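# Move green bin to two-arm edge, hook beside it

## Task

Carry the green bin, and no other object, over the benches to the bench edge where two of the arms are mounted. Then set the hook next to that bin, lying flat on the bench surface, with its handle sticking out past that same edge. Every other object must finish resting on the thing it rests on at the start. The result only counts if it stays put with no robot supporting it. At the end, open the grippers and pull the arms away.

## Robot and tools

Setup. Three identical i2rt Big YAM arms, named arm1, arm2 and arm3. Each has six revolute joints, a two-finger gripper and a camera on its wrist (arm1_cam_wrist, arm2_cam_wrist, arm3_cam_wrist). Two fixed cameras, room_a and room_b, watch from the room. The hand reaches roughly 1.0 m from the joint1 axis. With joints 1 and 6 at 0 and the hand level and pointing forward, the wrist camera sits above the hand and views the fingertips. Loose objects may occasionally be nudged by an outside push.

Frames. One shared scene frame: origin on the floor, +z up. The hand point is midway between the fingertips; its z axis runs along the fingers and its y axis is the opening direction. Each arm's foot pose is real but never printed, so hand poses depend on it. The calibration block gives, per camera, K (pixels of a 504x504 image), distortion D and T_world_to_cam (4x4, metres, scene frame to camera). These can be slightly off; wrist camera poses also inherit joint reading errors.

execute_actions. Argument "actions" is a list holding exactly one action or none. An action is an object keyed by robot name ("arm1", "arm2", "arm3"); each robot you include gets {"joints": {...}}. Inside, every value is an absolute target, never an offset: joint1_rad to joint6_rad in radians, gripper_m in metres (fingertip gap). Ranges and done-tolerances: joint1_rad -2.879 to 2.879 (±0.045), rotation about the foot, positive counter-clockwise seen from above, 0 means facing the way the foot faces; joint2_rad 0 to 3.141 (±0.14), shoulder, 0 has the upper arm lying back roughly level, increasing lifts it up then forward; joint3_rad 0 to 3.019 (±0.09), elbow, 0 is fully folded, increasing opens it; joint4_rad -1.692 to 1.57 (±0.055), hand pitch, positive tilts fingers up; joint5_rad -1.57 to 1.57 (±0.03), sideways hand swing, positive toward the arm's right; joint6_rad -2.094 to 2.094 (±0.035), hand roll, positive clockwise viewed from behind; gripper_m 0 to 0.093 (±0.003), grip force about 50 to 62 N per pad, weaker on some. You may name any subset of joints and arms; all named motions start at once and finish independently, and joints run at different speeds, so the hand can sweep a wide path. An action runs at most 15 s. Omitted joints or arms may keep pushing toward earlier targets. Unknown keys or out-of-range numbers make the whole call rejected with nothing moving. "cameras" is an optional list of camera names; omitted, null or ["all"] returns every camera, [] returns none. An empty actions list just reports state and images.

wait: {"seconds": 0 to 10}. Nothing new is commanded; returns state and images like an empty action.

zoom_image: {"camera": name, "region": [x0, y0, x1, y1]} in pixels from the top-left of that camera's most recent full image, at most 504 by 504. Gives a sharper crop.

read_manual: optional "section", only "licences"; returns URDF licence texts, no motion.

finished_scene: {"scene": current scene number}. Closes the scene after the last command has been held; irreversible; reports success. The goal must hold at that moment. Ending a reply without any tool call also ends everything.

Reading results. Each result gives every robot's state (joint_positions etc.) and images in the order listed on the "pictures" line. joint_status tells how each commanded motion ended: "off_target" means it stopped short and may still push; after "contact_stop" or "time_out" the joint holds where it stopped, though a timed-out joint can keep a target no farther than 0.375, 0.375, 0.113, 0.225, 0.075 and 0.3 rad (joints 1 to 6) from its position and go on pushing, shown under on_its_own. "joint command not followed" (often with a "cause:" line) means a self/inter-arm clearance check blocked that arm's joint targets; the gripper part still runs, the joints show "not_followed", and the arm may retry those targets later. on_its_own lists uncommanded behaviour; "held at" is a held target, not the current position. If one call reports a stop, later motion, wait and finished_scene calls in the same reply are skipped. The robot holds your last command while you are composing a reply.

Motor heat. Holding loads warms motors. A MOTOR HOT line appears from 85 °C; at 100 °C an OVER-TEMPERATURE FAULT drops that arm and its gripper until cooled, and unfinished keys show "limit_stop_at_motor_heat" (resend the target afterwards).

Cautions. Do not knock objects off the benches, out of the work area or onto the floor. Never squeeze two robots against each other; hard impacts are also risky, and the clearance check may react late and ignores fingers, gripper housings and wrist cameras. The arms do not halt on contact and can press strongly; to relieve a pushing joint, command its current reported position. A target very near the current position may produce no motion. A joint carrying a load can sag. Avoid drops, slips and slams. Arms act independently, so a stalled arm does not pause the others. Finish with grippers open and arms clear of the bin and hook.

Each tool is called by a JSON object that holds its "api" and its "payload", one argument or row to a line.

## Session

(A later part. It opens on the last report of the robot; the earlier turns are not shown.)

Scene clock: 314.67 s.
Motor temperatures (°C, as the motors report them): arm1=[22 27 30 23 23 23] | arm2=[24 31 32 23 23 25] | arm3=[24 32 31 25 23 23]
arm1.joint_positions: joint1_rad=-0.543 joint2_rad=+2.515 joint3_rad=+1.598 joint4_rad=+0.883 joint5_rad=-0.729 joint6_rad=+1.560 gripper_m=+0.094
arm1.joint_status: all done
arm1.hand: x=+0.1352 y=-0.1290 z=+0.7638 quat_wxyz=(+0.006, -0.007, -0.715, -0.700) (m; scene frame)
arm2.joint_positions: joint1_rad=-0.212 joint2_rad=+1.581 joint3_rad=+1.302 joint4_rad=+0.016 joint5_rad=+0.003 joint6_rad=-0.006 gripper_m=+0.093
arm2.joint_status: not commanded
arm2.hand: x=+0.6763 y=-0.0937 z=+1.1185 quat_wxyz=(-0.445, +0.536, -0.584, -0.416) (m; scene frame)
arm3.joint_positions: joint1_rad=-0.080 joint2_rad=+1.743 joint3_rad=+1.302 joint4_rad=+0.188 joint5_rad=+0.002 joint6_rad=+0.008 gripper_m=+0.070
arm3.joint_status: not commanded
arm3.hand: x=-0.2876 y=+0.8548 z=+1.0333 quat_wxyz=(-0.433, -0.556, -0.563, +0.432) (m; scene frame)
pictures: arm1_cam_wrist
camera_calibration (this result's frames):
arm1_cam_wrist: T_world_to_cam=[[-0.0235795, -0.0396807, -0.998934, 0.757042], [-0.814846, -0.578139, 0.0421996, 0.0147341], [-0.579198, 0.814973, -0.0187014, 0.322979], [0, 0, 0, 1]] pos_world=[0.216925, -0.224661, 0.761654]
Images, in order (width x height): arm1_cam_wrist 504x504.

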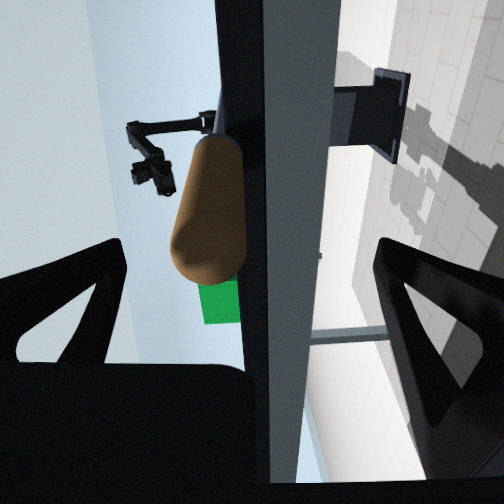

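{"api": "execute_actions", "payload": {
  "actions": [
    {"arm1":{"joints":{"joint1_rad":-0.487,"joint2_rad":2.575,"joint3_rad":1.865,"joint4_rad":0.77,"joint5_rad":-0.671}}}
  ],
  "cameras": ["arm1_cam_wrist"]
}}

Scene clock: 322.13 s.
Motor temperatures (°C, as the motors report them): arm1=[22 28 32 23 23 23] | arm2=[24 31 32 23 23 25] | arm3=[24 32 31 25 23 23]
arm1.joint_positions: joint1_rad=-0.485 joint2_rad=+2.587 joint3_rad=+1.820 joint4_rad=+0.775 joint5_rad=-0.673 joint6_rad=+1.560 gripper_m=+0.094
arm1.joint_status: all done
arm1.hand: x=+0.1389 y=-0.0619 z=+0.7851 quat_wxyz=(-0.003, +0.003, -0.704, -0.710) (m; scene frame)
arm2.joint_positions: joint1_rad=-0.212 joint2_rad=+1.581 joint3_rad=+1.302 joint4_rad=+0.016 joint5_rad=+0.003 joint6_rad=-0.006 gripper_m=+0.093
arm2.joint_status: not commanded
arm2.hand: x=+0.6763 y=-0.0937 z=+1.1185 quat_wxyz=(-0.445, +0.536, -0.584, -0.416) (m; scene frame)
arm3.joint_positions: joint1_rad=-0.080 joint2_rad=+1.743 joint3_rad=+1.302 joint4_rad=+0.188 joint5_rad=+0.002 joint6_rad=+0.008 gripper_m=+0.070
arm3.joint_status: not commanded
arm3.hand: x=-0.2876 y=+0.8548 z=+1.0333 quat_wxyz=(-0.433, -0.556, -0.563, +0.432) (m; scene frame)
pictures: arm1_cam_wrist
camera_calibration (this result's frames):
arm1_cam_wrist: T_world_to_cam=[[0.00336253, -0.00901853, -0.999954, 0.779984], [-0.814509, -0.580146, 0.00249337, 0.0866043], [-0.580141, 0.814463, -0.00929644, 0.263561], [0, 0, 0, 1]] pos_world=[0.22082, -0.157383, 0.782182]
Images, in order (width x height): arm1_cam_wrist 504x504.

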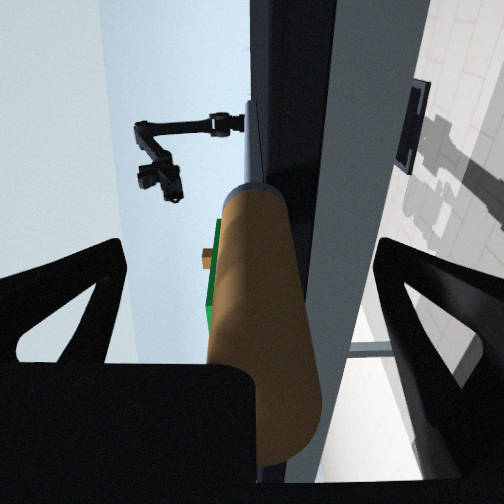

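{"api": "execute_actions", "payload": {
  "actions": [
    {"arm1":{"joints":{"gripper_m":0}}}
  ],
  "cameras": []
}}

{"api": "execute_actions", "payload": {
  "actions": [
    {"arm1":{"joints":{"joint2_rad":2.40,"joint4_rad":0.64}}}
  ],
  "cameras": ["arm1_cam_wrist","room_b"]
}}

Scene clock: 329.17 s.
Motor temperatures (°C, as the motors report them): arm1=[22 28 32 23 23 23] | arm2=[24 31 32 23 23 25] | arm3=[24 32 31 25 23 23]
arm1.joint_positions: joint1_rad=-0.485 joint2_rad=+2.587 joint3_rad=+1.820 joint4_rad=+0.773 joint5_rad=-0.672 joint6_rad=+1.561 gripper_m=+0.029
arm1.joint_status: gripper_m off_target (ended at +0.029, target +0.000)
arm1.hand: x=+0.1390 y=-0.0619 z=+0.7843 quat_wxyz=(-0.003, +0.002, -0.704, -0.710) (m; scene frame)
arm2.joint_positions: joint1_rad=-0.212 joint2_rad=+1.581 joint3_rad=+1.302 joint4_rad=+0.016 joint5_rad=+0.003 joint6_rad=-0.006 gripper_m=+0.093
arm2.joint_status: not commanded
arm2.hand: x=+0.6763 y=-0.0937 z=+1.1185 quat_wxyz=(-0.445, +0.536, -0.584, -0.416) (m; scene frame)
arm3.joint_positions: joint1_rad=-0.080 joint2_rad=+1.743 joint3_rad=+1.302 joint4_rad=+0.188 joint5_rad=+0.002 joint6_rad=+0.008 gripper_m=+0.070
arm3.joint_status: not commanded
arm3.hand: x=-0.2876 y=+0.8548 z=+1.0333 quat_wxyz=(-0.433, -0.556, -0.563, +0.432) (m; scene frame)
pictures: none
No camera images: the call's "cameras" was empty. Leave "cameras" out to get every camera's image.

Scene clock: 330.30 s.
Motor temperatures (°C, as the motors report them): arm1=[22 29 33 23 23 23] | arm2=[24 31 32 23 23 25] | arm3=[24 32 31 25 23 23]
arm1.joint_positions: joint1_rad=-0.485 joint2_rad=+2.446 joint3_rad=+1.820 joint4_rad=+0.619 joint5_rad=-0.671 joint6_rad=+1.561 gripper_m=+0.029
arm1.joint_status: all done
arm1.hand: x=+0.1467 y=-0.0536 z=+0.8723 quat_wxyz=(-0.001, -0.001, -0.708, -0.707) (m; scene frame)
arm2.joint_positions: joint1_rad=-0.212 joint2_rad=+1.581 joint3_rad=+1.302 joint4_rad=+0.016 joint5_rad=+0.003 joint6_rad=-0.006 gripper_m=+0.093
arm2.joint_status: not commanded
arm2.hand: x=+0.6763 y=-0.0937 z=+1.1185 quat_wxyz=(-0.445, +0.536, -0.584, -0.416) (m; scene frame)
arm3.joint_positions: joint1_rad=-0.080 joint2_rad=+1.743 joint3_rad=+1.302 joint4_rad=+0.188 joint5_rad=+0.002 joint6_rad=+0.008 gripper_m=+0.070
arm3.joint_status: not commanded
arm3.hand: x=-0.2876 y=+0.8548 z=+1.0333 quat_wxyz=(-0.433, -0.556, -0.563, +0.432) (m; scene frame)
pictures: arm1_cam_wrist, room_b
camera_calibration (this result's frames):
arm1_cam_wrist: T_world_to_cam=[[-0.00624362, -0.0200583, -0.999779, 0.867974], [-0.815685, -0.578256, 0.0166953, 0.0854775], [-0.578463, 0.815609, -0.0127508, 0.264945], [0, 0, 0, 1]] pos_world=[0.228403, -0.149253, 0.869733]
Images, in order (width x height): arm1_cam_wrist 504x504, room_b 504x504.

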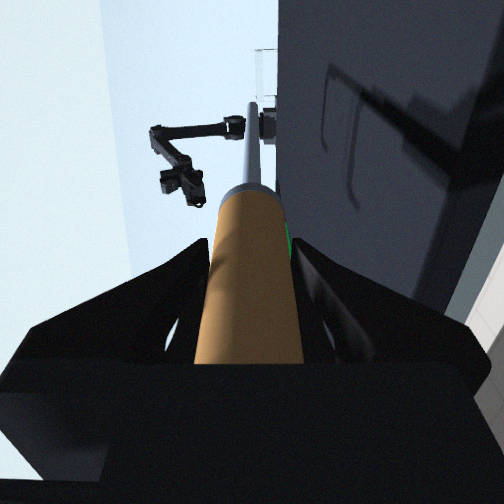

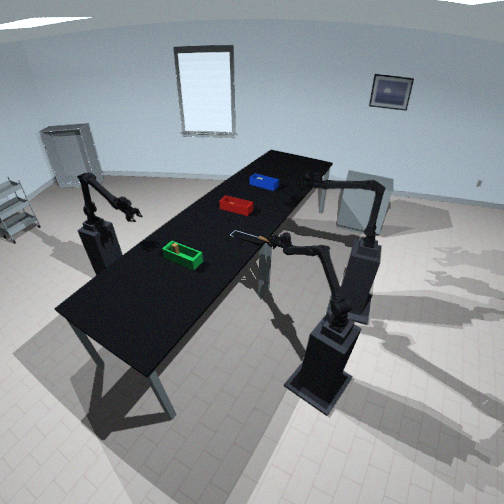

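{"api": "execute_actions", "payload": {
  "actions": [
    {"arm1":{"joints":{"joint1_rad":0.097,"joint2_rad":2.245,"joint3_rad":1.69,"joint4_rad":0.64,"joint5_rad":-0.088}}}
  ],
  "cameras": ["arm1_cam_wrist","arm3_cam_wrist","room_b"]
}}

Scene clock: 344.07 s.
Motor temperatures (°C, as the motors report them): arm1=[22 30 34 23 23 23] | arm2=[24 30 33 23 23 25] | arm3=[24 32 31 25 23 23]
arm1.joint_positions: joint1_rad=+0.095 joint2_rad=+2.304 joint3_rad=+1.669 joint4_rad=+0.613 joint5_rad=-0.087 joint6_rad=+1.560 gripper_m=+0.029
arm1.joint_status: all done
arm1.hand: x=-0.2474 y=+0.0726 z=+0.9137 quat_wxyz=(-0.003, -0.001, -0.714, -0.700) (m; scene frame)
arm2.joint_positions: joint1_rad=-0.212 joint2_rad=+1.581 joint3_rad=+1.302 joint4_rad=+0.016 joint5_rad=+0.003 joint6_rad=-0.006 gripper_m=+0.093
arm2.joint_status: not commanded
arm2.hand: x=+0.6763 y=-0.0937 z=+1.1185 quat_wxyz=(-0.445, +0.536, -0.584, -0.416) (m; scene frame)
arm3.joint_positions: joint1_rad=-0.080 joint2_rad=+1.743 joint3_rad=+1.302 joint4_rad=+0.188 joint5_rad=+0.002 joint6_rad=+0.008 gripper_m=+0.070
arm3.joint_status: not commanded
arm3.hand: x=-0.2876 y=+0.8548 z=+1.0333 quat_wxyz=(-0.433, -0.556, -0.563, +0.432) (m; scene frame)
pictures: arm1_cam_wrist, arm3_cam_wrist, room_b
camera_calibration (this result's frames):
arm1_cam_wrist: T_world_to_cam=[[-0.00349134, -0.0370672, -0.999307, 0.910881], [-0.818081, -0.574595, 0.0241716, -0.171458], [-0.575093, 0.817598, -0.0283179, -0.0505149], [0, 0, 0, 1]] pos_world=[-0.166137, -0.023454, 0.912964]
arm3_cam_wrist: T_world_to_cam=[[-0.999972, -0.00192928, 0.00729381, -0.29525], [-0.00615264, 0.768047, -0.640364, 0.00860603], [-0.00436655, -0.640391, -0.768037, 1.46434], [0, 0, 0, 1]] pos_world=[-0.288794, 0.930572, 1.13233]
Images, in order (width x height): arm1_cam_wrist 504x504, arm3_cam_wrist 504x504, room_b 504x504.

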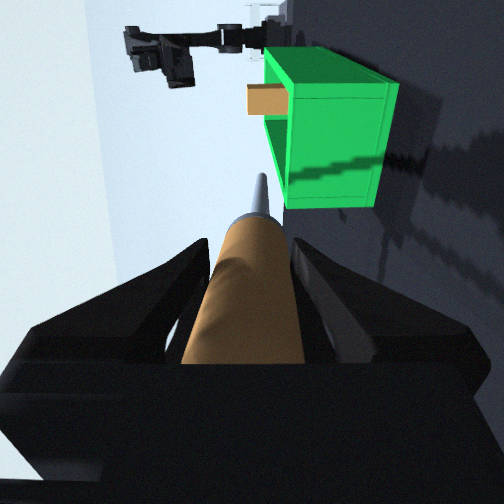

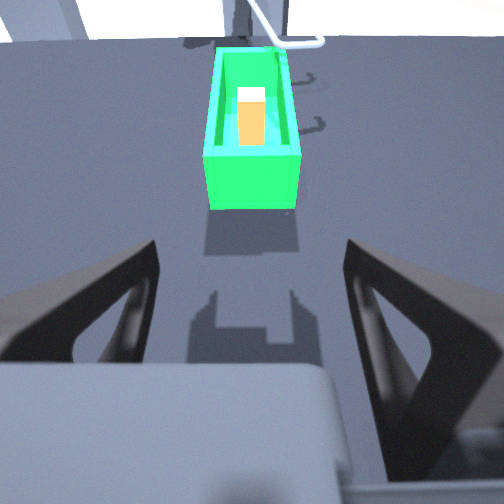

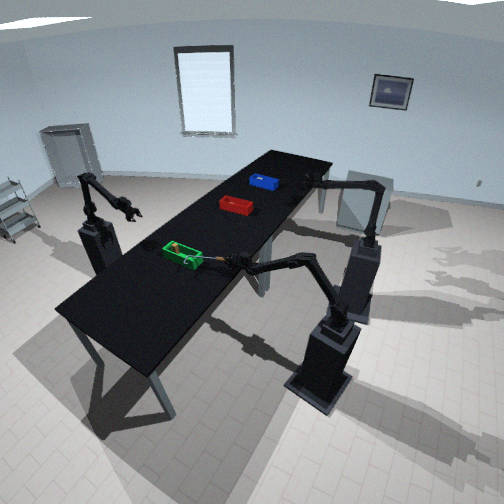

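{"api": "execute_actions", "payload": {
  "actions": [
    {"arm1":{"joints":{"joint2_rad":2.39,"joint3_rad":1.85,"joint6_rad":2.09}}}
  ],
  "cameras": ["arm1_cam_wrist","arm3_cam_wrist"]
}}

Scene clock: 382.57 s.
Motor temperatures (°C, as the motors report them): arm1=[22 33 34 23 23 23] | arm2=[24 30 33 23 23 25] | arm3=[24 32 31 25 23 23]
arm1.joint_positions: joint1_rad=+0.095 joint2_rad=+2.422 joint3_rad=+1.768 joint4_rad=+0.619 joint5_rad=-0.088 joint6_rad=+2.058 gripper_m=+0.029
arm1.joint_status: all done
joint sent to its limit — the command would take arm1.joint6_rad past its upper limit, so that joint was sent only as far as its limit.
arm1.hand: x=-0.2460 y=+0.0938 z=+0.8671 quat_wxyz=(+0.169, -0.178, -0.696, -0.675) (m; scene frame)
arm2.joint_positions: joint1_rad=-0.212 joint2_rad=+1.581 joint3_rad=+1.302 joint4_rad=+0.016 joint5_rad=+0.003 joint6_rad=-0.006 gripper_m=+0.093
arm2.joint_status: not commanded
arm2.hand: x=+0.6763 y=-0.0937 z=+1.1185 quat_wxyz=(-0.445, +0.536, -0.584, -0.416) (m; scene frame)
arm3.joint_positions: joint1_rad=-0.080 joint2_rad=+1.743 joint3_rad=+1.302 joint4_rad=+0.188 joint5_rad=+0.002 joint6_rad=+0.008 gripper_m=+0.070
arm3.joint_status: not commanded
arm3.hand: x=-0.2876 y=+0.8548 z=+1.0333 quat_wxyz=(-0.433, -0.556, -0.563, +0.432) (m; scene frame)
pictures: arm1_cam_wrist, arm3_cam_wrist
camera_calibration (this result's frames):
arm1_cam_wrist: T_world_to_cam=[[-0.48087, -0.0437023, -0.875702, 0.641158], [-0.711692, -0.563893, 0.41895, -0.474118], [-0.512111, 0.824691, 0.240057, -0.286258], [0, 0, 0, 1]] pos_world=[-0.175709, -0.00325754, 0.828813]
arm3_cam_wrist: T_world_to_cam=[[-0.999972, -0.00192928, 0.00729381, -0.29525], [-0.00615264, 0.768047, -0.640364, 0.00860603], [-0.00436655, -0.640391, -0.768037, 1.46434], [0, 0, 0, 1]] pos_world=[-0.288794, 0.930572, 1.13233]
Images, in order (width x height): arm1_cam_wrist 504x504, arm3_cam_wrist 504x504.

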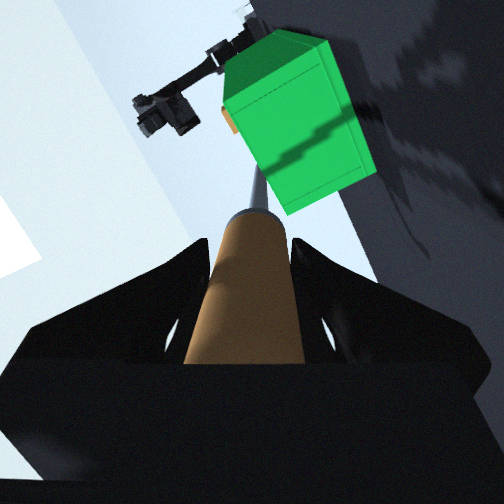

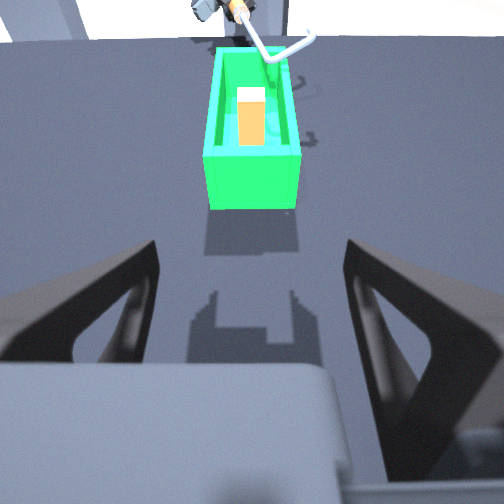

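{"api": "execute_actions", "payload": {
  "actions": [
    {"arm1":{"joints":{"joint2_rad":2.335}}}
  ],
  "cameras": ["arm1_cam_wrist","arm3_cam_wrist"]
}}

Scene clock: 387.90 s.
Motor temperatures (°C, as the motors report them): arm1=[22 33 36 23 23 23] | arm2=[24 30 33 23 23 25] | arm3=[24 32 31 25 23 23]
arm1.joint_positions: joint1_rad=+0.095 joint2_rad=+2.412 joint3_rad=+1.768 joint4_rad=+0.616 joint5_rad=-0.088 joint6_rad=+2.058 gripper_m=+0.029
arm1.joint_status: all done
arm1.hand: x=-0.2459 y=+0.0942 z=+0.8754 quat_wxyz=(+0.170, -0.177, -0.693, -0.677) (m; scene frame)
arm2.joint_positions: joint1_rad=-0.212 joint2_rad=+1.581 joint3_rad=+1.302 joint4_rad=+0.016 joint5_rad=+0.003 joint6_rad=-0.006 gripper_m=+0.093
arm2.joint_status: not commanded
arm2.hand: x=+0.6763 y=-0.0937 z=+1.1185 quat_wxyz=(-0.445, +0.536, -0.584, -0.416) (m; scene frame)
arm3.joint_positions: joint1_rad=-0.080 joint2_rad=+1.743 joint3_rad=+1.302 joint4_rad=+0.188 joint5_rad=+0.002 joint6_rad=+0.008 gripper_m=+0.070
arm3.joint_status: not commanded
arm3.hand: x=-0.2876 y=+0.8548 z=+1.0333 quat_wxyz=(-0.433, -0.556, -0.563, +0.432) (m; scene frame)
pictures: arm1_cam_wrist, arm3_cam_wrist
camera_calibration (this result's frames):
arm1_cam_wrist: T_world_to_cam=[[-0.480644, -0.0376869, -0.876106, 0.648238], [-0.711831, -0.566706, 0.414899, -0.473527], [-0.51213, 0.823058, 0.245557, -0.293131], [0, 0, 0, 1]] pos_world=[-0.17562, -0.00265655, 0.836371]
arm3_cam_wrist: T_world_to_cam=[[-0.999972, -0.00192928, 0.00729381, -0.29525], [-0.00615264, 0.768047, -0.640364, 0.00860603], [-0.00436655, -0.640391, -0.768037, 1.46434], [0, 0, 0, 1]] pos_world=[-0.288794, 0.930572, 1.13233]
Images, in order (width x height): arm1_cam_wrist 504x504, arm3_cam_wrist 504x504.

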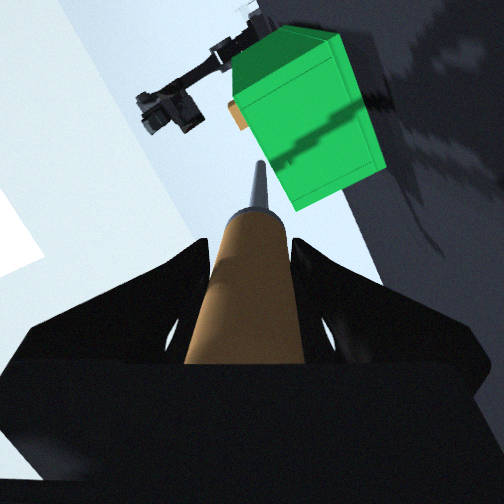

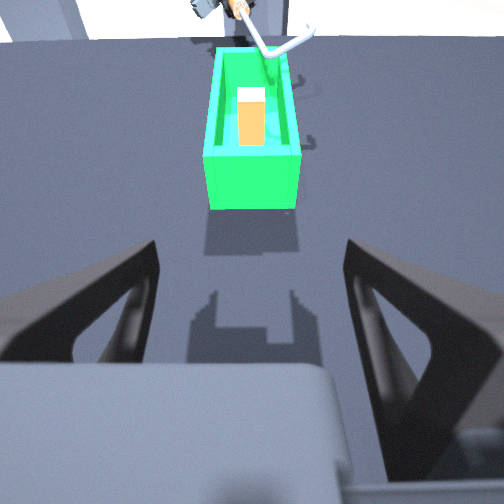

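{"api": "execute_actions", "payload": {
  "actions": [
    {"arm1":{"joints":{"joint3_rad":1.95,"joint4_rad":0.75,"joint6_rad":1.3}}}
  ],
  "cameras": ["arm1_cam_wrist","arm3_cam_wrist"]
}}

Scene clock: 407.00 s.
Motor temperatures (°C, as the motors report them): arm1=[22 35 40 23 23 23] | arm2=[24 30 33 23 23 25] | arm3=[25 32 32 25 23 23]
arm1.joint_positions: joint1_rad=+0.095 joint2_rad=+2.388 joint3_rad=+1.860 joint4_rad=+0.704 joint5_rad=-0.088 joint6_rad=+1.292 gripper_m=+0.030
arm1.joint_status: joint3_rad time_out (moved +0.092 of +0.182); the others done
arm1.on_its_own: joint3_rad reads +1.860 and still pushes toward +1.950 since a time_out
arm1.hand: x=-0.2439 y=+0.1097 z=+0.9694 quat_wxyz=(-0.112, +0.091, -0.635, -0.759) (m; scene frame)
arm2.joint_positions: joint1_rad=-0.212 joint2_rad=+1.581 joint3_rad=+1.302 joint4_rad=+0.016 joint5_rad=+0.003 joint6_rad=-0.006 gripper_m=+0.093
arm2.joint_status: not commanded
arm2.hand: x=+0.6763 y=-0.0937 z=+1.1185 quat_wxyz=(-0.445, +0.536, -0.584, -0.416) (m; scene frame)
arm3.joint_positions: joint1_rad=-0.080 joint2_rad=+1.743 joint3_rad=+1.302 joint4_rad=+0.188 joint5_rad=+0.002 joint6_rad=+0.008 gripper_m=+0.070
arm3.joint_status: not commanded
arm3.hand: x=-0.2876 y=+0.8548 z=+1.0333 quat_wxyz=(-0.433, -0.556, -0.563, +0.432) (m; scene frame)
pictures: arm1_cam_wrist, arm3_cam_wrist
camera_calibration (this result's frames):
arm1_cam_wrist: T_world_to_cam=[[0.280146, 0.150982, -0.94801, 0.966769], [-0.787469, -0.528648, -0.316898, 0.184488], [-0.549009, 0.835306, -0.0292048, -0.0719202], [0, 0, 0, 1]] pos_world=[-0.165043, 0.0116396, 0.97287]
arm3_cam_wrist: T_world_to_cam=[[-0.999972, -0.00192928, 0.00729381, -0.29525], [-0.00615264, 0.768047, -0.640364, 0.00860603], [-0.00436655, -0.640391, -0.768037, 1.46434], [0, 0, 0, 1]] pos_world=[-0.288794, 0.930572, 1.13233]
Images, in order (width x height): arm1_cam_wrist 504x504, arm3_cam_wrist 504x504.

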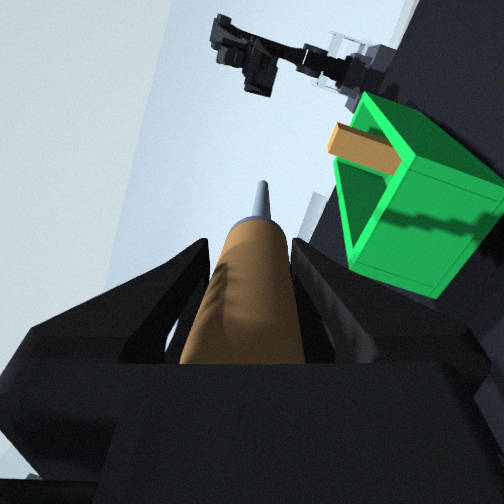

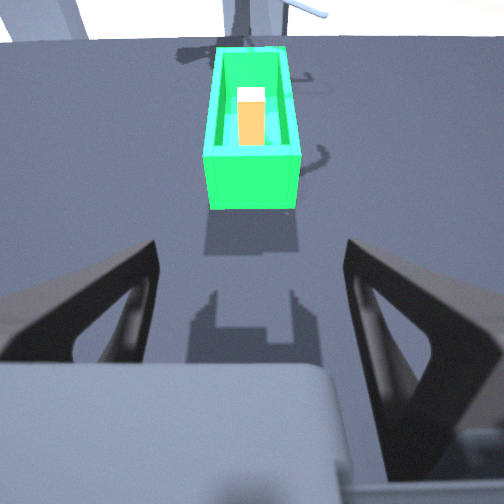

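{"api": "execute_actions", "payload": {
  "actions": [
    {"arm1":{"joints":{"joint6_rad":0.0}}}
  ],
  "cameras": ["arm1_cam_wrist","arm3_cam_wrist","room_b"]
}}

Scene clock: 415.13 s.
Motor temperatures (°C, as the motors report them): arm1=[22 35 41 23 23 23] | arm2=[24 30 33 23 23 25] | arm3=[25 32 32 25 23 23]
arm1.joint_positions: joint1_rad=+0.099 joint2_rad=+2.378 joint3_rad=+1.872 joint4_rad=+0.724 joint5_rad=-0.096 joint6_rad=+0.027 gripper_m=+0.029
arm1.joint_status: all done
arm1.hand: x=-0.2489 y=+0.1099 z=+0.9906 quat_wxyz=(-0.546, +0.441, -0.443, -0.558) (m; scene frame)
arm2.joint_positions: joint1_rad=-0.212 joint2_rad=+1.581 joint3_rad=+1.302 joint4_rad=+0.016 joint5_rad=+0.003 joint6_rad=-0.006 gripper_m=+0.093
arm2.joint_status: not commanded
arm2.hand: x=+0.6763 y=-0.0937 z=+1.1185 quat_wxyz=(-0.445, +0.536, -0.584, -0.416) (m; scene frame)
arm3.joint_positions: joint1_rad=-0.080 joint2_rad=+1.743 joint3_rad=+1.302 joint4_rad=+0.188 joint5_rad=+0.002 joint6_rad=+0.008 gripper_m=+0.070
arm3.joint_status: not commanded
arm3.hand: x=-0.2876 y=+0.8548 z=+1.0333 quat_wxyz=(-0.433, -0.556, -0.563, +0.432) (m; scene frame)
pictures: arm1_cam_wrist, arm3_cam_wrist, room_b
camera_calibration (this result's frames):
arm1_cam_wrist: T_world_to_cam=[[0.999753, -0.00620206, -0.0213347, 0.26668], [-0.0220687, -0.388278, -0.921278, 0.961188], [-0.00256994, 0.921522, -0.388319, 0.408005], [0, 0, 0, 1]] pos_world=[-0.244353, -0.00112429, 1.04965]
arm3_cam_wrist: T_world_to_cam=[[-0.999972, -0.00192928, 0.00729381, -0.29525], [-0.00615264, 0.768047, -0.640364, 0.00860603], [-0.00436655, -0.640391, -0.768037, 1.46434], [0, 0, 0, 1]] pos_world=[-0.288794, 0.930572, 1.13233]
Images, in order (width x height): arm1_cam_wrist 504x504, arm3_cam_wrist 504x504, room_b 504x504.

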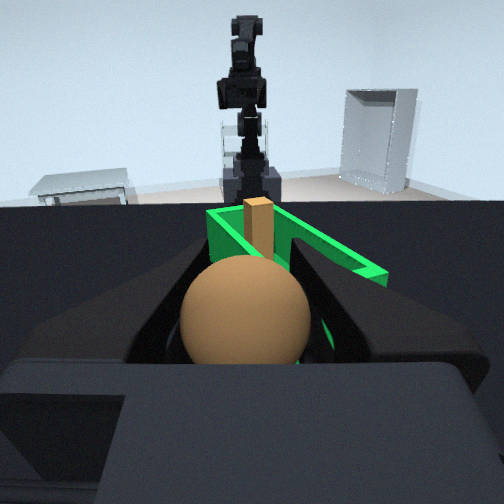

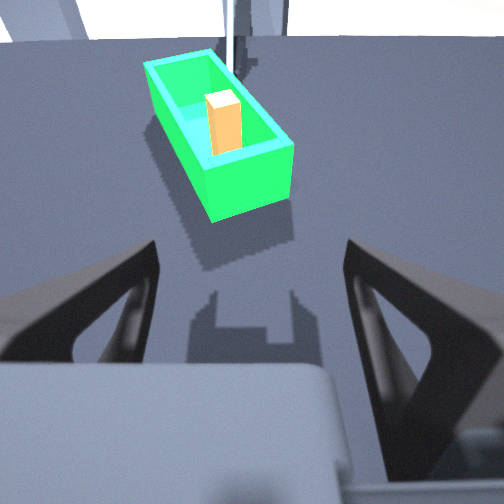

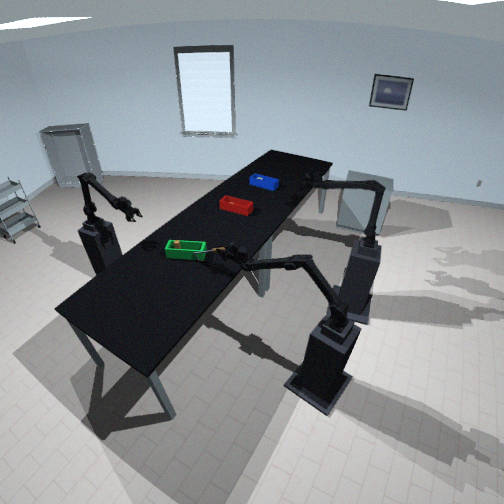

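{"api": "execute_actions", "payload": {
  "actions": [
    {"arm1":{"joints":{"joint1_rad":0.16,"joint2_rad":2.30,"joint3_rad":1.73,"joint4_rad":0.5,"joint5_rad":-0.02}}}
  ],
  "cameras": ["arm1_cam_wrist","arm3_cam_wrist","room_b"]
}}

Scene clock: 438.90 s.
Motor temperatures (°C, as the motors report them): arm1=[22 35 42 23 23 23] | arm2=[24 30 34 23 23 25] | arm3=[25 32 32 25 23 23]
arm1.joint_positions: joint1_rad=+0.156 joint2_rad=+2.313 joint3_rad=+1.724 joint4_rad=+0.507 joint5_rad=-0.018 joint6_rad=+0.002 gripper_m=+0.029
arm1.joint_status: all done
arm1.hand: x=-0.2888 y=+0.0867 z=+0.9110 quat_wxyz=(-0.481, +0.513, -0.525, -0.479) (m; scene frame)
arm2.joint_positions: joint1_rad=-0.212 joint2_rad=+1.581 joint3_rad=+1.302 joint4_rad=+0.016 joint5_rad=+0.003 joint6_rad=-0.006 gripper_m=+0.093
arm2.joint_status: not commanded
arm2.hand: x=+0.6763 y=-0.0937 z=+1.1185 quat_wxyz=(-0.445, +0.536, -0.584, -0.416) (m; scene frame)
arm3.joint_positions: joint1_rad=-0.080 joint2_rad=+1.743 joint3_rad=+1.302 joint4_rad=+0.188 joint5_rad=+0.002 joint6_rad=+0.008 gripper_m=+0.070
arm3.joint_status: not commanded
arm3.hand: x=-0.2876 y=+0.8548 z=+1.0333 quat_wxyz=(-0.433, -0.556, -0.563, +0.432) (m; scene frame)
pictures: arm1_cam_wrist, arm3_cam_wrist, room_b
camera_calibration (this result's frames):
arm1_cam_wrist: T_world_to_cam=[[0.999337, -0.0338485, -0.0134119, 0.299721], [-0.0320217, -0.641811, -0.766194, 0.755721], [0.0173266, 0.766116, -0.642469, 0.649166], [0, 0, 0, 1]] pos_world=[-0.286571, -0.00216094, 1.00012]
arm3_cam_wrist: T_world_to_cam=[[-0.999972, -0.00192928, 0.00729381, -0.29525], [-0.00615264, 0.768047, -0.640364, 0.00860603], [-0.00436655, -0.640391, -0.768037, 1.46434], [0, 0, 0, 1]] pos_world=[-0.288794, 0.930572, 1.13233]
Images, in order (width x height): arm1_cam_wrist 504x504, arm3_cam_wrist 504x504, room_b 504x504.

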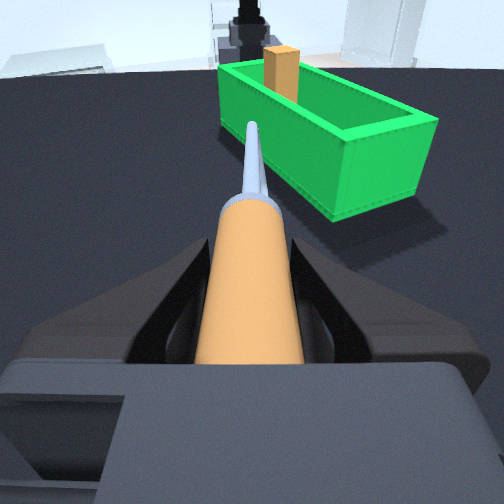

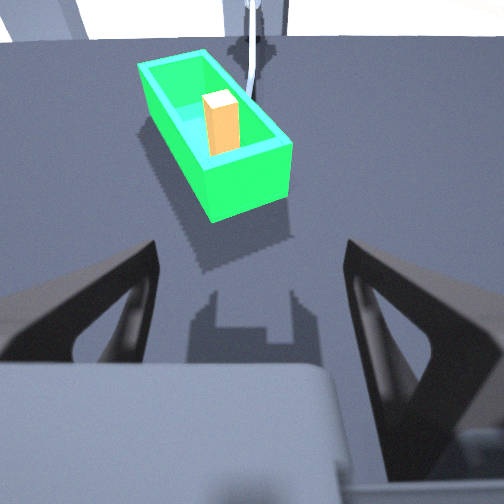

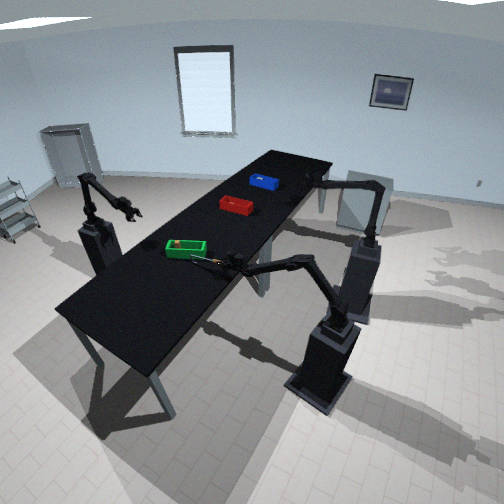

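{"api": "execute_actions", "payload": {
  "actions": [
    {"arm1":{"joints":{"joint1_rad":0.185,"joint2_rad":2.04,"joint3_rad":1.21,"joint4_rad":0.61,"joint5_rad":0,"joint6_rad":1.58}}}
  ],
  "cameras": ["arm1_cam_wrist","room_b"]
}}

Scene clock: 462.90 s.
Motor temperatures (°C, as the motors report them): arm1=[22 34 37 23 23 23] | arm2=[24 30 34 23 23 25] | arm3=[25 32 32 25 23 23]
arm1.joint_positions: joint1_rad=+0.175 joint2_rad=+2.055 joint3_rad=+1.200 joint4_rad=+0.600 joint5_rad=+0.003 joint6_rad=+1.572 gripper_m=+0.029
arm1.joint_status: all done
arm1.hand: x=-0.3042 y=-0.0564 z=+0.8626 quat_wxyz=(-0.003, -0.009, -0.790, -0.613) (m; scene frame)
arm2.joint_positions: joint1_rad=-0.212 joint2_rad=+1.581 joint3_rad=+1.302 joint4_rad=+0.016 joint5_rad=+0.003 joint6_rad=-0.006 gripper_m=+0.093
arm2.joint_status: not commanded
arm2.hand: x=+0.6763 y=-0.0937 z=+1.1185 quat_wxyz=(-0.445, +0.536, -0.584, -0.416) (m; scene frame)
arm3.joint_positions: joint1_rad=-0.080 joint2_rad=+1.743 joint3_rad=+1.302 joint4_rad=+0.188 joint5_rad=+0.002 joint6_rad=+0.008 gripper_m=+0.070
arm3.joint_status: not commanded
arm3.hand: x=-0.2876 y=+0.8548 z=+1.0333 quat_wxyz=(-0.433, -0.556, -0.563, +0.432) (m; scene frame)
pictures: arm1_cam_wrist, room_b
camera_calibration (this result's frames):
arm1_cam_wrist: T_world_to_cam=[[-0.0167087, -0.266795, -0.963609, 0.807064], [-0.82248, -0.544344, 0.164974, -0.411858], [-0.568549, 0.795305, -0.210338, 0.17864], [0, 0, 0, 1]] pos_world=[-0.223695, -0.150945, 0.883214]
Images, in order (width x height): arm1_cam_wrist 504x504, room_b 504x504.

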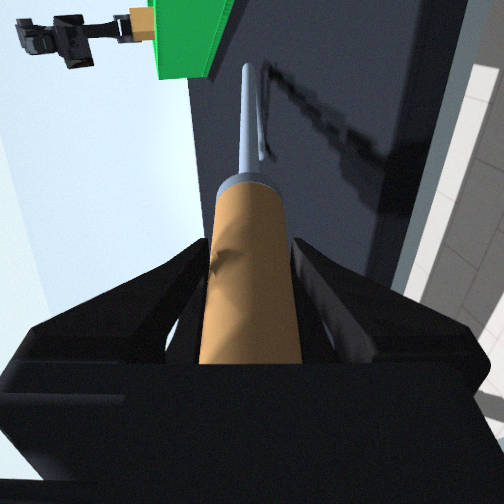

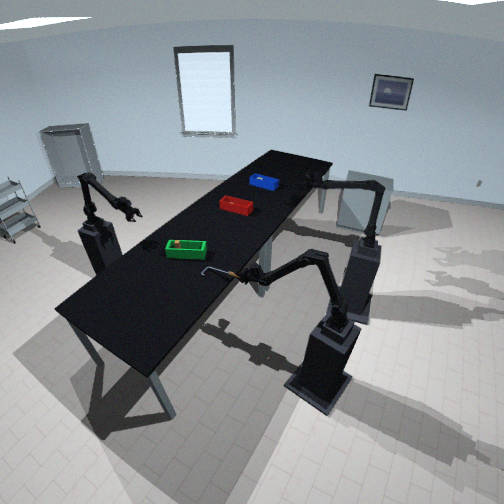

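{"api": "execute_actions", "payload": {
  "actions": [
    {"arm1":{"joints":{"joint4_rad":0.97}}}
  ],
  "cameras": []
}}

{"api": "execute_actions", "payload": {
  "actions": [
    {"arm1":{"joints":{"joint2_rad":2.31,"joint4_rad":1.165,"joint3_rad":1.23}}}
  ],
  "cameras": ["arm1_cam_wrist"]
}}

Scene clock: 472.37 s.
Motor temperatures (°C, as the motors report them): arm1=[22 34 36 23 23 23] | arm2=[24 30 34 23 23 25] | arm3=[25 32 32 25 23 23]
arm1.joint_positions: joint1_rad=+0.175 joint2_rad=+2.085 joint3_rad=+1.183 joint4_rad=+0.916 joint5_rad=+0.003 joint6_rad=+1.573 gripper_m=+0.029
arm1.joint_status: all done
arm1.hand: x=-0.3038 y=-0.0534 z=+0.9099 quat_wxyz=(-0.003, -0.009, -0.701, -0.713) (m; scene frame)
arm2.joint_positions: joint1_rad=-0.212 joint2_rad=+1.581 joint3_rad=+1.302 joint4_rad=+0.016 joint5_rad=+0.003 joint6_rad=-0.006 gripper_m=+0.093
arm2.joint_status: not commanded
arm2.hand: x=+0.6763 y=-0.0937 z=+1.1185 quat_wxyz=(-0.445, +0.536, -0.584, -0.416) (m; scene frame)
arm3.joint_positions: joint1_rad=-0.080 joint2_rad=+1.743 joint3_rad=+1.302 joint4_rad=+0.188 joint5_rad=+0.002 joint6_rad=+0.008 gripper_m=+0.070
arm3.joint_status: not commanded
arm3.hand: x=-0.2876 y=+0.8548 z=+1.0333 quat_wxyz=(-0.433, -0.556, -0.563, +0.432) (m; scene frame)
pictures: none
No camera images: the call's "cameras" was empty. Leave "cameras" out to get every camera's image.

Scene clock: 473.37 s.
Motor temperatures (°C, as the motors report them): arm1=[22 34 36 23 23 23] | arm2=[24 30 34 23 23 25] | arm3=[25 32 32 25 23 23]
arm1.joint_positions: joint1_rad=+0.175 joint2_rad=+2.347 joint3_rad=+1.185 joint4_rad=+1.159 joint5_rad=+0.004 joint6_rad=+1.593 gripper_m=+0.030
arm1.joint_status: all done
arm1.hand: x=-0.3049 y=-0.0695 z=+0.7810 quat_wxyz=(+0.004, -0.016, -0.707, -0.707) (m; scene frame)
arm2.joint_positions: joint1_rad=-0.212 joint2_rad=+1.581 joint3_rad=+1.302 joint4_rad=+0.016 joint5_rad=+0.003 joint6_rad=-0.006 gripper_m=+0.093
arm2.joint_status: not commanded
arm2.hand: x=+0.6763 y=-0.0937 z=+1.1185 quat_wxyz=(-0.445, +0.536, -0.584, -0.416) (m; scene frame)
arm3.joint_positions: joint1_rad=-0.080 joint2_rad=+1.743 joint3_rad=+1.302 joint4_rad=+0.188 joint5_rad=+0.002 joint6_rad=+0.008 gripper_m=+0.070
arm3.joint_status: not commanded
arm3.hand: x=-0.2876 y=+0.8548 z=+1.0333 quat_wxyz=(-0.433, -0.556, -0.563, +0.432) (m; scene frame)
pictures: arm1_cam_wrist
camera_calibration (this result's frames):
arm1_cam_wrist: T_world_to_cam=[[-0.0340629, -0.0171881, -0.999272, 0.764885], [-0.823684, -0.565788, 0.0378094, -0.308625], [-0.566026, 0.824372, 0.0051148, 0.00601008], [0, 0, 0, 1]] pos_world=[-0.224753, -0.166424, 0.775967]
Images, in order (width x height): arm1_cam_wrist 504x504.

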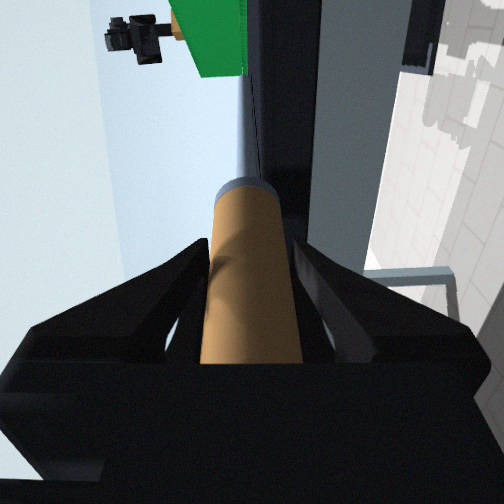

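Laid flat. Open, roll to level, and look.

{"api": "execute_actions", "payload": {
  "actions": [
    {"arm1":{"joints":{"gripper_m":0.07}}}
  ],
  "cameras": []
}}

{"api": "execute_actions", "payload": {
  "actions": [
    {"arm1":{"joints":{"joint6_rad":-0.01}}}
  ],
  "cameras": ["arm1_cam_wrist"]
}}

Scene clock: 479.70 s.
Motor temperatures (°C, as the motors report them): arm1=[22 34 36 23 23 23] | arm2=[24 30 34 23 23 25] | arm3=[25 32 32 25 23 23]
arm1.joint_positions: joint1_rad=+0.175 joint2_rad=+2.333 joint3_rad=+1.190 joint4_rad=+1.159 joint5_rad=+0.004 joint6_rad=+1.593 gripper_m=+0.070
arm1.joint_status: all done
arm1.hand: x=-0.3049 y=-0.0661 z=+0.7928 quat_wxyz=(+0.004, -0.016, -0.700, -0.714) (m; scene frame)
arm2.joint_positions: joint1_rad=-0.212 joint2_rad=+1.581 joint3_rad=+1.302 joint4_rad=+0.016 joint5_rad=+0.003 joint6_rad=-0.006 gripper_m=+0.093
arm2.joint_status: not commanded
arm2.hand: x=+0.6763 y=-0.0937 z=+1.1185 quat_wxyz=(-0.445, +0.536, -0.584, -0.416) (m; scene frame)
arm3.joint_positions: joint1_rad=-0.080 joint2_rad=+1.743 joint3_rad=+1.302 joint4_rad=+0.188 joint5_rad=+0.002 joint6_rad=+0.008 gripper_m=+0.070
arm3.joint_status: not commanded
arm3.hand: x=-0.2876 y=+0.8548 z=+1.0333 quat_wxyz=(-0.433, -0.556, -0.563, +0.432) (m; scene frame)
pictures: none
No camera images: the call's "cameras" was empty. Leave "cameras" out to get every camera's image.

Scene clock: 481.87 s.
Motor temperatures (°C, as the motors report them): arm1=[22 34 36 23 23 23] | arm2=[24 30 34 23 23 25] | arm3=[25 32 32 25 23 23]
arm1.joint_positions: joint1_rad=+0.175 joint2_rad=+2.333 joint3_rad=+1.190 joint4_rad=+1.159 joint5_rad=+0.004 joint6_rad=+0.003 gripper_m=+0.070
arm1.joint_status: all done
arm1.hand: x=-0.3049 y=-0.0661 z=+0.7928 quat_wxyz=(-0.507, +0.489, -0.501, -0.503) (m; scene frame)
arm2.joint_positions: joint1_rad=-0.212 joint2_rad=+1.581 joint3_rad=+1.302 joint4_rad=+0.016 joint5_rad=+0.003 joint6_rad=-0.006 gripper_m=+0.093
arm2.joint_status: not commanded
arm2.hand: x=+0.6763 y=-0.0937 z=+1.1185 quat_wxyz=(-0.445, +0.536, -0.584, -0.416) (m; scene frame)
arm3.joint_positions: joint1_rad=-0.080 joint2_rad=+1.743 joint3_rad=+1.302 joint4_rad=+0.188 joint5_rad=+0.002 joint6_rad=+0.008 gripper_m=+0.070
arm3.joint_status: not commanded
arm3.hand: x=-0.2876 y=+0.8548 z=+1.0333 quat_wxyz=(-0.433, -0.556, -0.563, +0.432) (m; scene frame)
pictures: arm1_cam_wrist
camera_calibration (this result's frames):
arm1_cam_wrist: T_world_to_cam=[[0.999267, -0.0353917, -0.0146078, 0.309866], [-0.0320379, -0.563992, -0.825158, 0.618491], [0.0209651, 0.825021, -0.564713, 0.633947], [0, 0, 0, 1]] pos_world=[-0.303115, -0.163229, 0.872877]
Images, in order (width x height): arm1_cam_wrist 504x504.

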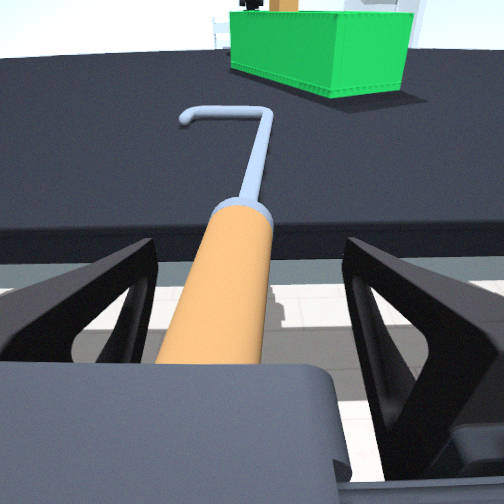

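{"api": "execute_actions", "payload": {
  "actions": [
    {"arm1":{"joints":{"joint4_rad":1.11,"gripper_m":0}}}
  ],
  "cameras": ["arm1_cam_wrist"]
}}

Scene clock: 487.70 s.
Motor temperatures (°C, as the motors report them): arm1=[22 34 35 23 23 23] | arm2=[24 30 34 23 23 25] | arm3=[25 32 32 25 23 23]
arm1.joint_positions: joint1_rad=+0.176 joint2_rad=+2.329 joint3_rad=+1.193 joint4_rad=+1.122 joint5_rad=+0.002 joint6_rad=+0.000 gripper_m=+0.030
arm1.joint_status: gripper_m off_target (ended at +0.030, target +0.000); the others done
arm1.hand: x=-0.3058 y=-0.0648 z=+0.7878 quat_wxyz=(-0.499, +0.498, -0.508, -0.495) (m; scene frame)
arm2.joint_positions: joint1_rad=-0.212 joint2_rad=+1.581 joint3_rad=+1.302 joint4_rad=+0.016 joint5_rad=+0.003 joint6_rad=-0.006 gripper_m=+0.093
arm2.joint_status: not commanded
arm2.hand: x=+0.6763 y=-0.0937 z=+1.1185 quat_wxyz=(-0.445, +0.536, -0.584, -0.416) (m; scene frame)
arm3.joint_positions: joint1_rad=-0.080 joint2_rad=+1.743 joint3_rad=+1.302 joint4_rad=+0.188 joint5_rad=+0.002 joint6_rad=+0.008 gripper_m=+0.070
arm3.joint_status: not commanded
arm3.hand: x=-0.2876 y=+0.8548 z=+1.0333 quat_wxyz=(-0.433, -0.556, -0.563, +0.432) (m; scene frame)
pictures: arm1_cam_wrist
camera_calibration (this result's frames):
arm1_cam_wrist: T_world_to_cam=[[0.999393, -0.0329456, -0.0112935, 0.308328], [-0.028536, -0.588706, -0.807844, 0.600861], [0.0199663, 0.807676, -0.589289, 0.647943], [0, 0, 0, 1]] pos_world=[-0.303932, -0.159439, 0.870709]
Images, in order (width x height): arm1_cam_wrist 504x504.

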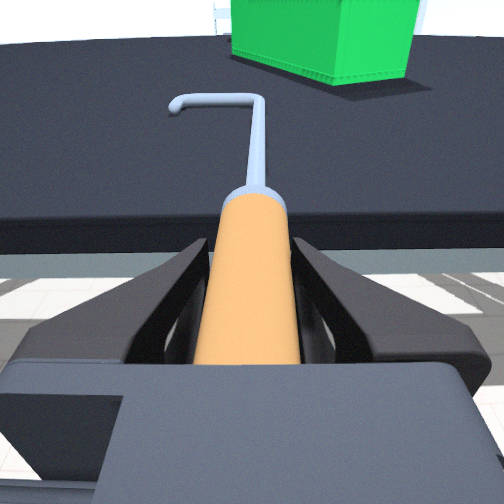

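{"api": "execute_actions", "payload": {
  "actions": [
    {"arm1":{"joints":{"joint2_rad":2.11,"joint4_rad":1.0,"joint6_rad":-1.58}}}
  ],
  "cameras": ["arm1_cam_wrist","room_b"]
}}

Scene clock: 496.37 s.
Motor temperatures (°C, as the motors report them): arm1=[22 33 35 23 23 23] | arm2=[24 30 34 23 23 25] | arm3=[25 32 32 25 23 23]
arm1.joint_positions: joint1_rad=+0.177 joint2_rad=+2.143 joint3_rad=+1.193 joint4_rad=+0.975 joint5_rad=-0.001 joint6_rad=-1.543 gripper_m=+0.029
arm1.joint_status: joint6_rad time_out (moved -1.543 of -1.580); the others done
arm1.on_its_own: joint6_rad reads -1.543 and still pushes toward -1.580 since a time_out
arm1.hand: x=-0.3060 y=-0.0514 z=+0.8863 quat_wxyz=(-0.717, +0.697, -0.016, -0.008) (m; scene frame)
arm2.joint_positions: joint1_rad=-0.212 joint2_rad=+1.581 joint3_rad=+1.302 joint4_rad=+0.016 joint5_rad=+0.003 joint6_rad=-0.006 gripper_m=+0.093
arm2.joint_status: not commanded
arm2.hand: x=+0.6763 y=-0.0937 z=+1.1185 quat_wxyz=(-0.445, +0.536, -0.584, -0.416) (m; scene frame)
arm3.joint_positions: joint1_rad=-0.080 joint2_rad=+1.743 joint3_rad=+1.302 joint4_rad=+0.188 joint5_rad=+0.002 joint6_rad=+0.008 gripper_m=+0.070
arm3.joint_status: not commanded
arm3.hand: x=-0.2876 y=+0.8548 z=+1.0333 quat_wxyz=(-0.433, -0.556, -0.563, +0.432) (m; scene frame)
pictures: arm1_cam_wrist, room_b
camera_calibration (this result's frames):
arm1_cam_wrist: T_world_to_cam=[[0.0386685, -0.0467338, 0.998159, -0.879214], [0.806524, -0.588272, -0.0587875, 0.279951], [0.589936, 0.807312, 0.0149443, 0.334051], [0, 0, 0, 1]] pos_world=[-0.388858, -0.146085, 0.889061]
Images, in order (width x height): arm1_cam_wrist 504x504, room_b 504x504.

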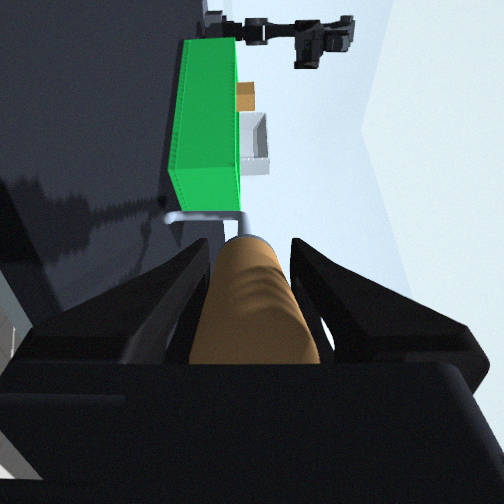

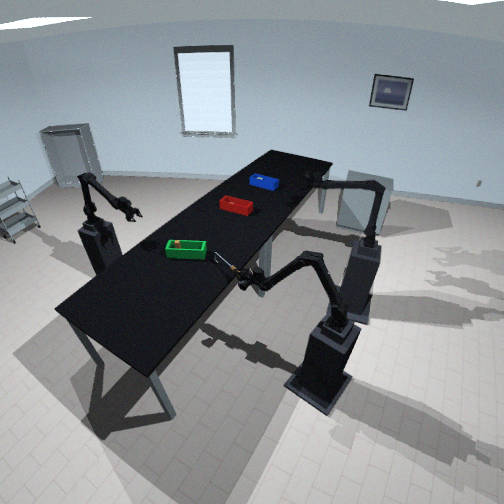

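{"api": "execute_actions", "payload": {
  "actions": [
    {"arm1":{"joints":{"joint3_rad":1.72,"joint4_rad":0.62,"joint6_rad":-1.55}}}
  ],
  "cameras": []
}}

{"api": "execute_actions", "payload": {
  "actions": [
    {"arm1":{"joints":{"joint1_rad":0.136,"joint2_rad":2.34,"joint3_rad":2.10,"joint4_rad":0.38,"joint5_rad":-0.04}},"arm3":{"joints":{"joint4_rad":0.4}}}
  ],
  "cameras": ["arm1_cam_wrist","arm3_cam_wrist","room_b"]
}}

Scene clock: 519.27 s.
Motor temperatures (°C, as the motors report them): arm1=[22 34 37 23 23 23] | arm2=[24 30 34 23 23 25] | arm3=[25 32 33 25 23 23]
arm1.joint_positions: joint1_rad=+0.177 joint2_rad=+2.155 joint3_rad=+1.638 joint4_rad=+0.594 joint5_rad=+0.000 joint6_rad=-1.536 gripper_m=+0.029
arm1.joint_status: all done
arm1.hand: x=-0.3038 y=+0.0608 z=+1.0190 quat_wxyz=(-0.735, +0.678, -0.018, -0.011) (m; scene frame)
arm2.joint_positions: joint1_rad=-0.212 joint2_rad=+1.581 joint3_rad=+1.302 joint4_rad=+0.016 joint5_rad=+0.003 joint6_rad=-0.006 gripper_m=+0.093
arm2.joint_status: not commanded
arm2.hand: x=+0.6763 y=-0.0937 z=+1.1185 quat_wxyz=(-0.445, +0.536, -0.584, -0.416) (m; scene frame)
arm3.joint_positions: joint1_rad=-0.080 joint2_rad=+1.743 joint3_rad=+1.302 joint4_rad=+0.188 joint5_rad=+0.002 joint6_rad=+0.008 gripper_m=+0.070
arm3.joint_status: not commanded
arm3.hand: x=-0.2876 y=+0.8548 z=+1.0333 quat_wxyz=(-0.433, -0.556, -0.563, +0.432) (m; scene frame)
pictures: none
No camera images: the call's "cameras" was empty. Leave "cameras" out to get every camera's image.

Scene clock: 521.63 s.
Motor temperatures (°C, as the motors report them): arm1=[22 34 38 23 23 23] | arm2=[24 30 34 23 23 25] | arm3=[25 32 33 26 23 23]
arm1.joint_positions: joint1_rad=+0.142 joint2_rad=+2.409 joint3_rad=+1.996 joint4_rad=+0.351 joint5_rad=-0.041 joint6_rad=-1.534 gripper_m=+0.029
arm1.joint_status: joint3_rad time_out (moved +0.358 of +0.462); the others done
arm1.on_its_own: joint3_rad reads +1.996 and still pushes toward +2.100 since a time_out
arm1.hand: x=-0.2774 y=+0.1397 z=+0.9443 quat_wxyz=(-0.686, +0.727, -0.018, -0.013) (m; scene frame)
arm2.joint_positions: joint1_rad=-0.212 joint2_rad=+1.581 joint3_rad=+1.302 joint4_rad=+0.016 joint5_rad=+0.003 joint6_rad=-0.006 gripper_m=+0.093
arm2.joint_status: not commanded
arm2.hand: x=+0.6763 y=-0.0937 z=+1.1185 quat_wxyz=(-0.445, +0.536, -0.584, -0.416) (m; scene frame)
arm3.joint_positions: joint1_rad=-0.080 joint2_rad=+1.743 joint3_rad=+1.302 joint4_rad=+0.373 joint5_rad=+0.002 joint6_rad=+0.008 gripper_m=+0.070
arm3.joint_status: all done
arm3.hand: x=-0.2870 y=+0.8475 z=+1.0780 quat_wxyz=(-0.484, -0.513, -0.521, +0.481) (m; scene frame)
pictures: arm1_cam_wrist, arm3_cam_wrist, room_b
camera_calibration (this result's frames):
arm1_cam_wrist: T_world_to_cam=[[0.0507153, 0.0394375, 0.997934, -0.937788], [0.809445, -0.586921, -0.0179416, 0.334864], [0.585001, 0.808683, -0.0616884, 0.232822], [0, 0, 0, 1]] pos_world=[-0.359695, 0.0452435, 0.956221]
arm3_cam_wrist: T_world_to_cam=[[-0.999981, -0.00304062, 0.00528417, -0.291837], [-0.00600965, 0.637438, -0.770478, 0.293876], [-0.00102561, -0.770495, -0.637445, 1.46445], [0, 0, 0, 1]] pos_world=[-0.288564, 0.940136, 1.16147]
Images, in order (width x height): arm1_cam_wrist 504x504, arm3_cam_wrist 504x504, room_b 504x504.

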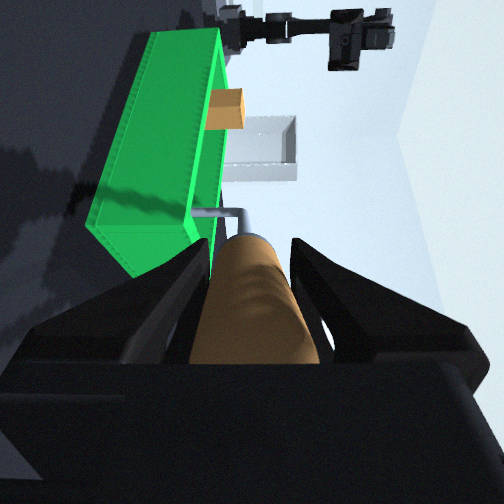

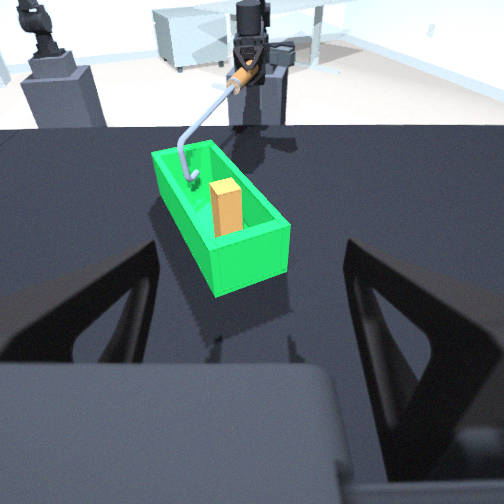

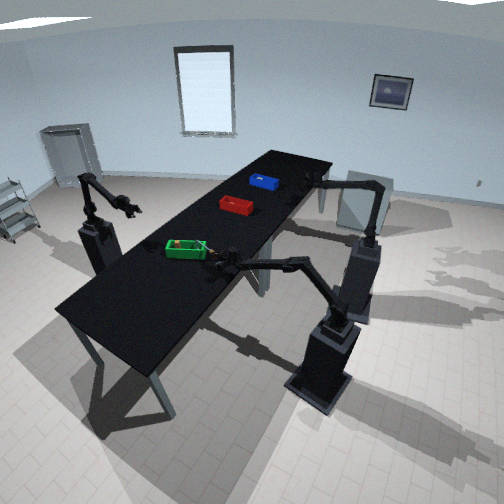

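{"api": "execute_actions", "payload": {
  "actions": [
    {"arm1":{"joints":{"joint2_rad":2.285,"joint3_rad":1.745,"joint4_rad":0.63}}}
  ],
  "cameras": ["arm1_cam_wrist","arm3_cam_wrist"]
}}

Scene clock: 531.87 s.
Motor temperatures (°C, as the motors report them): arm1=[22 36 43 23 23 23] | arm2=[24 30 34 23 23 25] | arm3=[25 32 33 26 23 23]
arm1.joint_positions: joint1_rad=+0.142 joint2_rad=+2.320 joint3_rad=+1.750 joint4_rad=+0.619 joint5_rad=-0.040 joint6_rad=-1.554 gripper_m=+0.029
arm1.joint_status: all done
arm1.hand: x=-0.2796 y=+0.0924 z=+0.9469 quat_wxyz=(-0.725, +0.688, -0.009, -0.005) (m; scene frame)
arm2.joint_positions: joint1_rad=-0.212 joint2_rad=+1.581 joint3_rad=+1.302 joint4_rad=+0.016 joint5_rad=+0.003 joint6_rad=-0.006 gripper_m=+0.093
arm2.joint_status: not commanded
arm2.hand: x=+0.6763 y=-0.0937 z=+1.1185 quat_wxyz=(-0.445, +0.536, -0.584, -0.416) (m; scene frame)
arm3.joint_positions: joint1_rad=-0.080 joint2_rad=+1.743 joint3_rad=+1.302 joint4_rad=+0.373 joint5_rad=+0.002 joint6_rad=+0.008 gripper_m=+0.070
arm3.joint_status: not commanded
arm3.hand: x=-0.2870 y=+0.8475 z=+1.0780 quat_wxyz=(-0.484, -0.513, -0.521, +0.481) (m; scene frame)
pictures: arm1_cam_wrist, arm3_cam_wrist
camera_calibration (this result's frames):
arm1_cam_wrist: T_world_to_cam=[[0.0257201, -0.0708234, 0.997157, -0.934491], [0.809868, -0.583293, -0.0623179, 0.35064], [0.586048, 0.809169, 0.0423553, 0.174264], [0, 0, 0, 1]] pos_world=[-0.362064, -0.00266712, 0.946304]
arm3_cam_wrist: T_world_to_cam=[[-0.999981, -0.00304062, 0.00528417, -0.291837], [-0.00600965, 0.637438, -0.770478, 0.293876], [-0.00102561, -0.770495, -0.637445, 1.46445], [0, 0, 0, 1]] pos_world=[-0.288564, 0.940136, 1.16147]
Images, in order (width x height): arm1_cam_wrist 504x504, arm3_cam_wrist 504x504.

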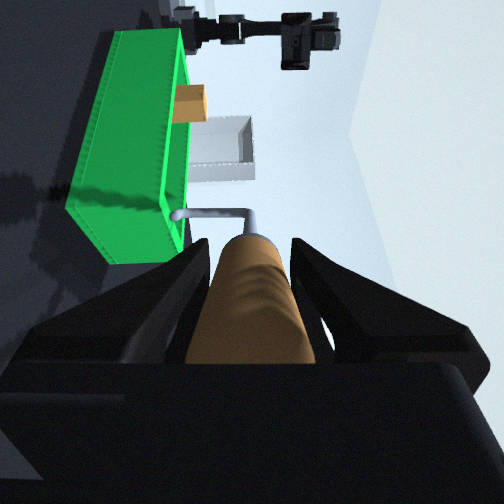

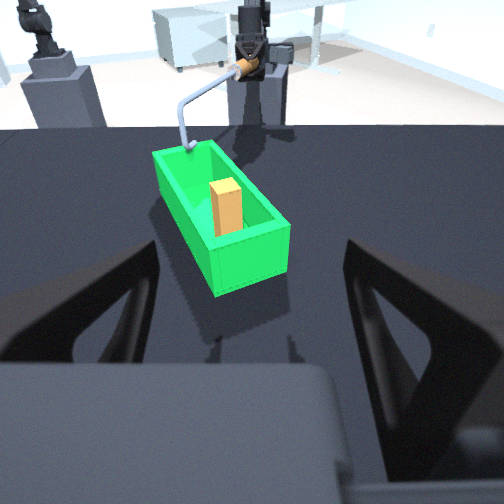

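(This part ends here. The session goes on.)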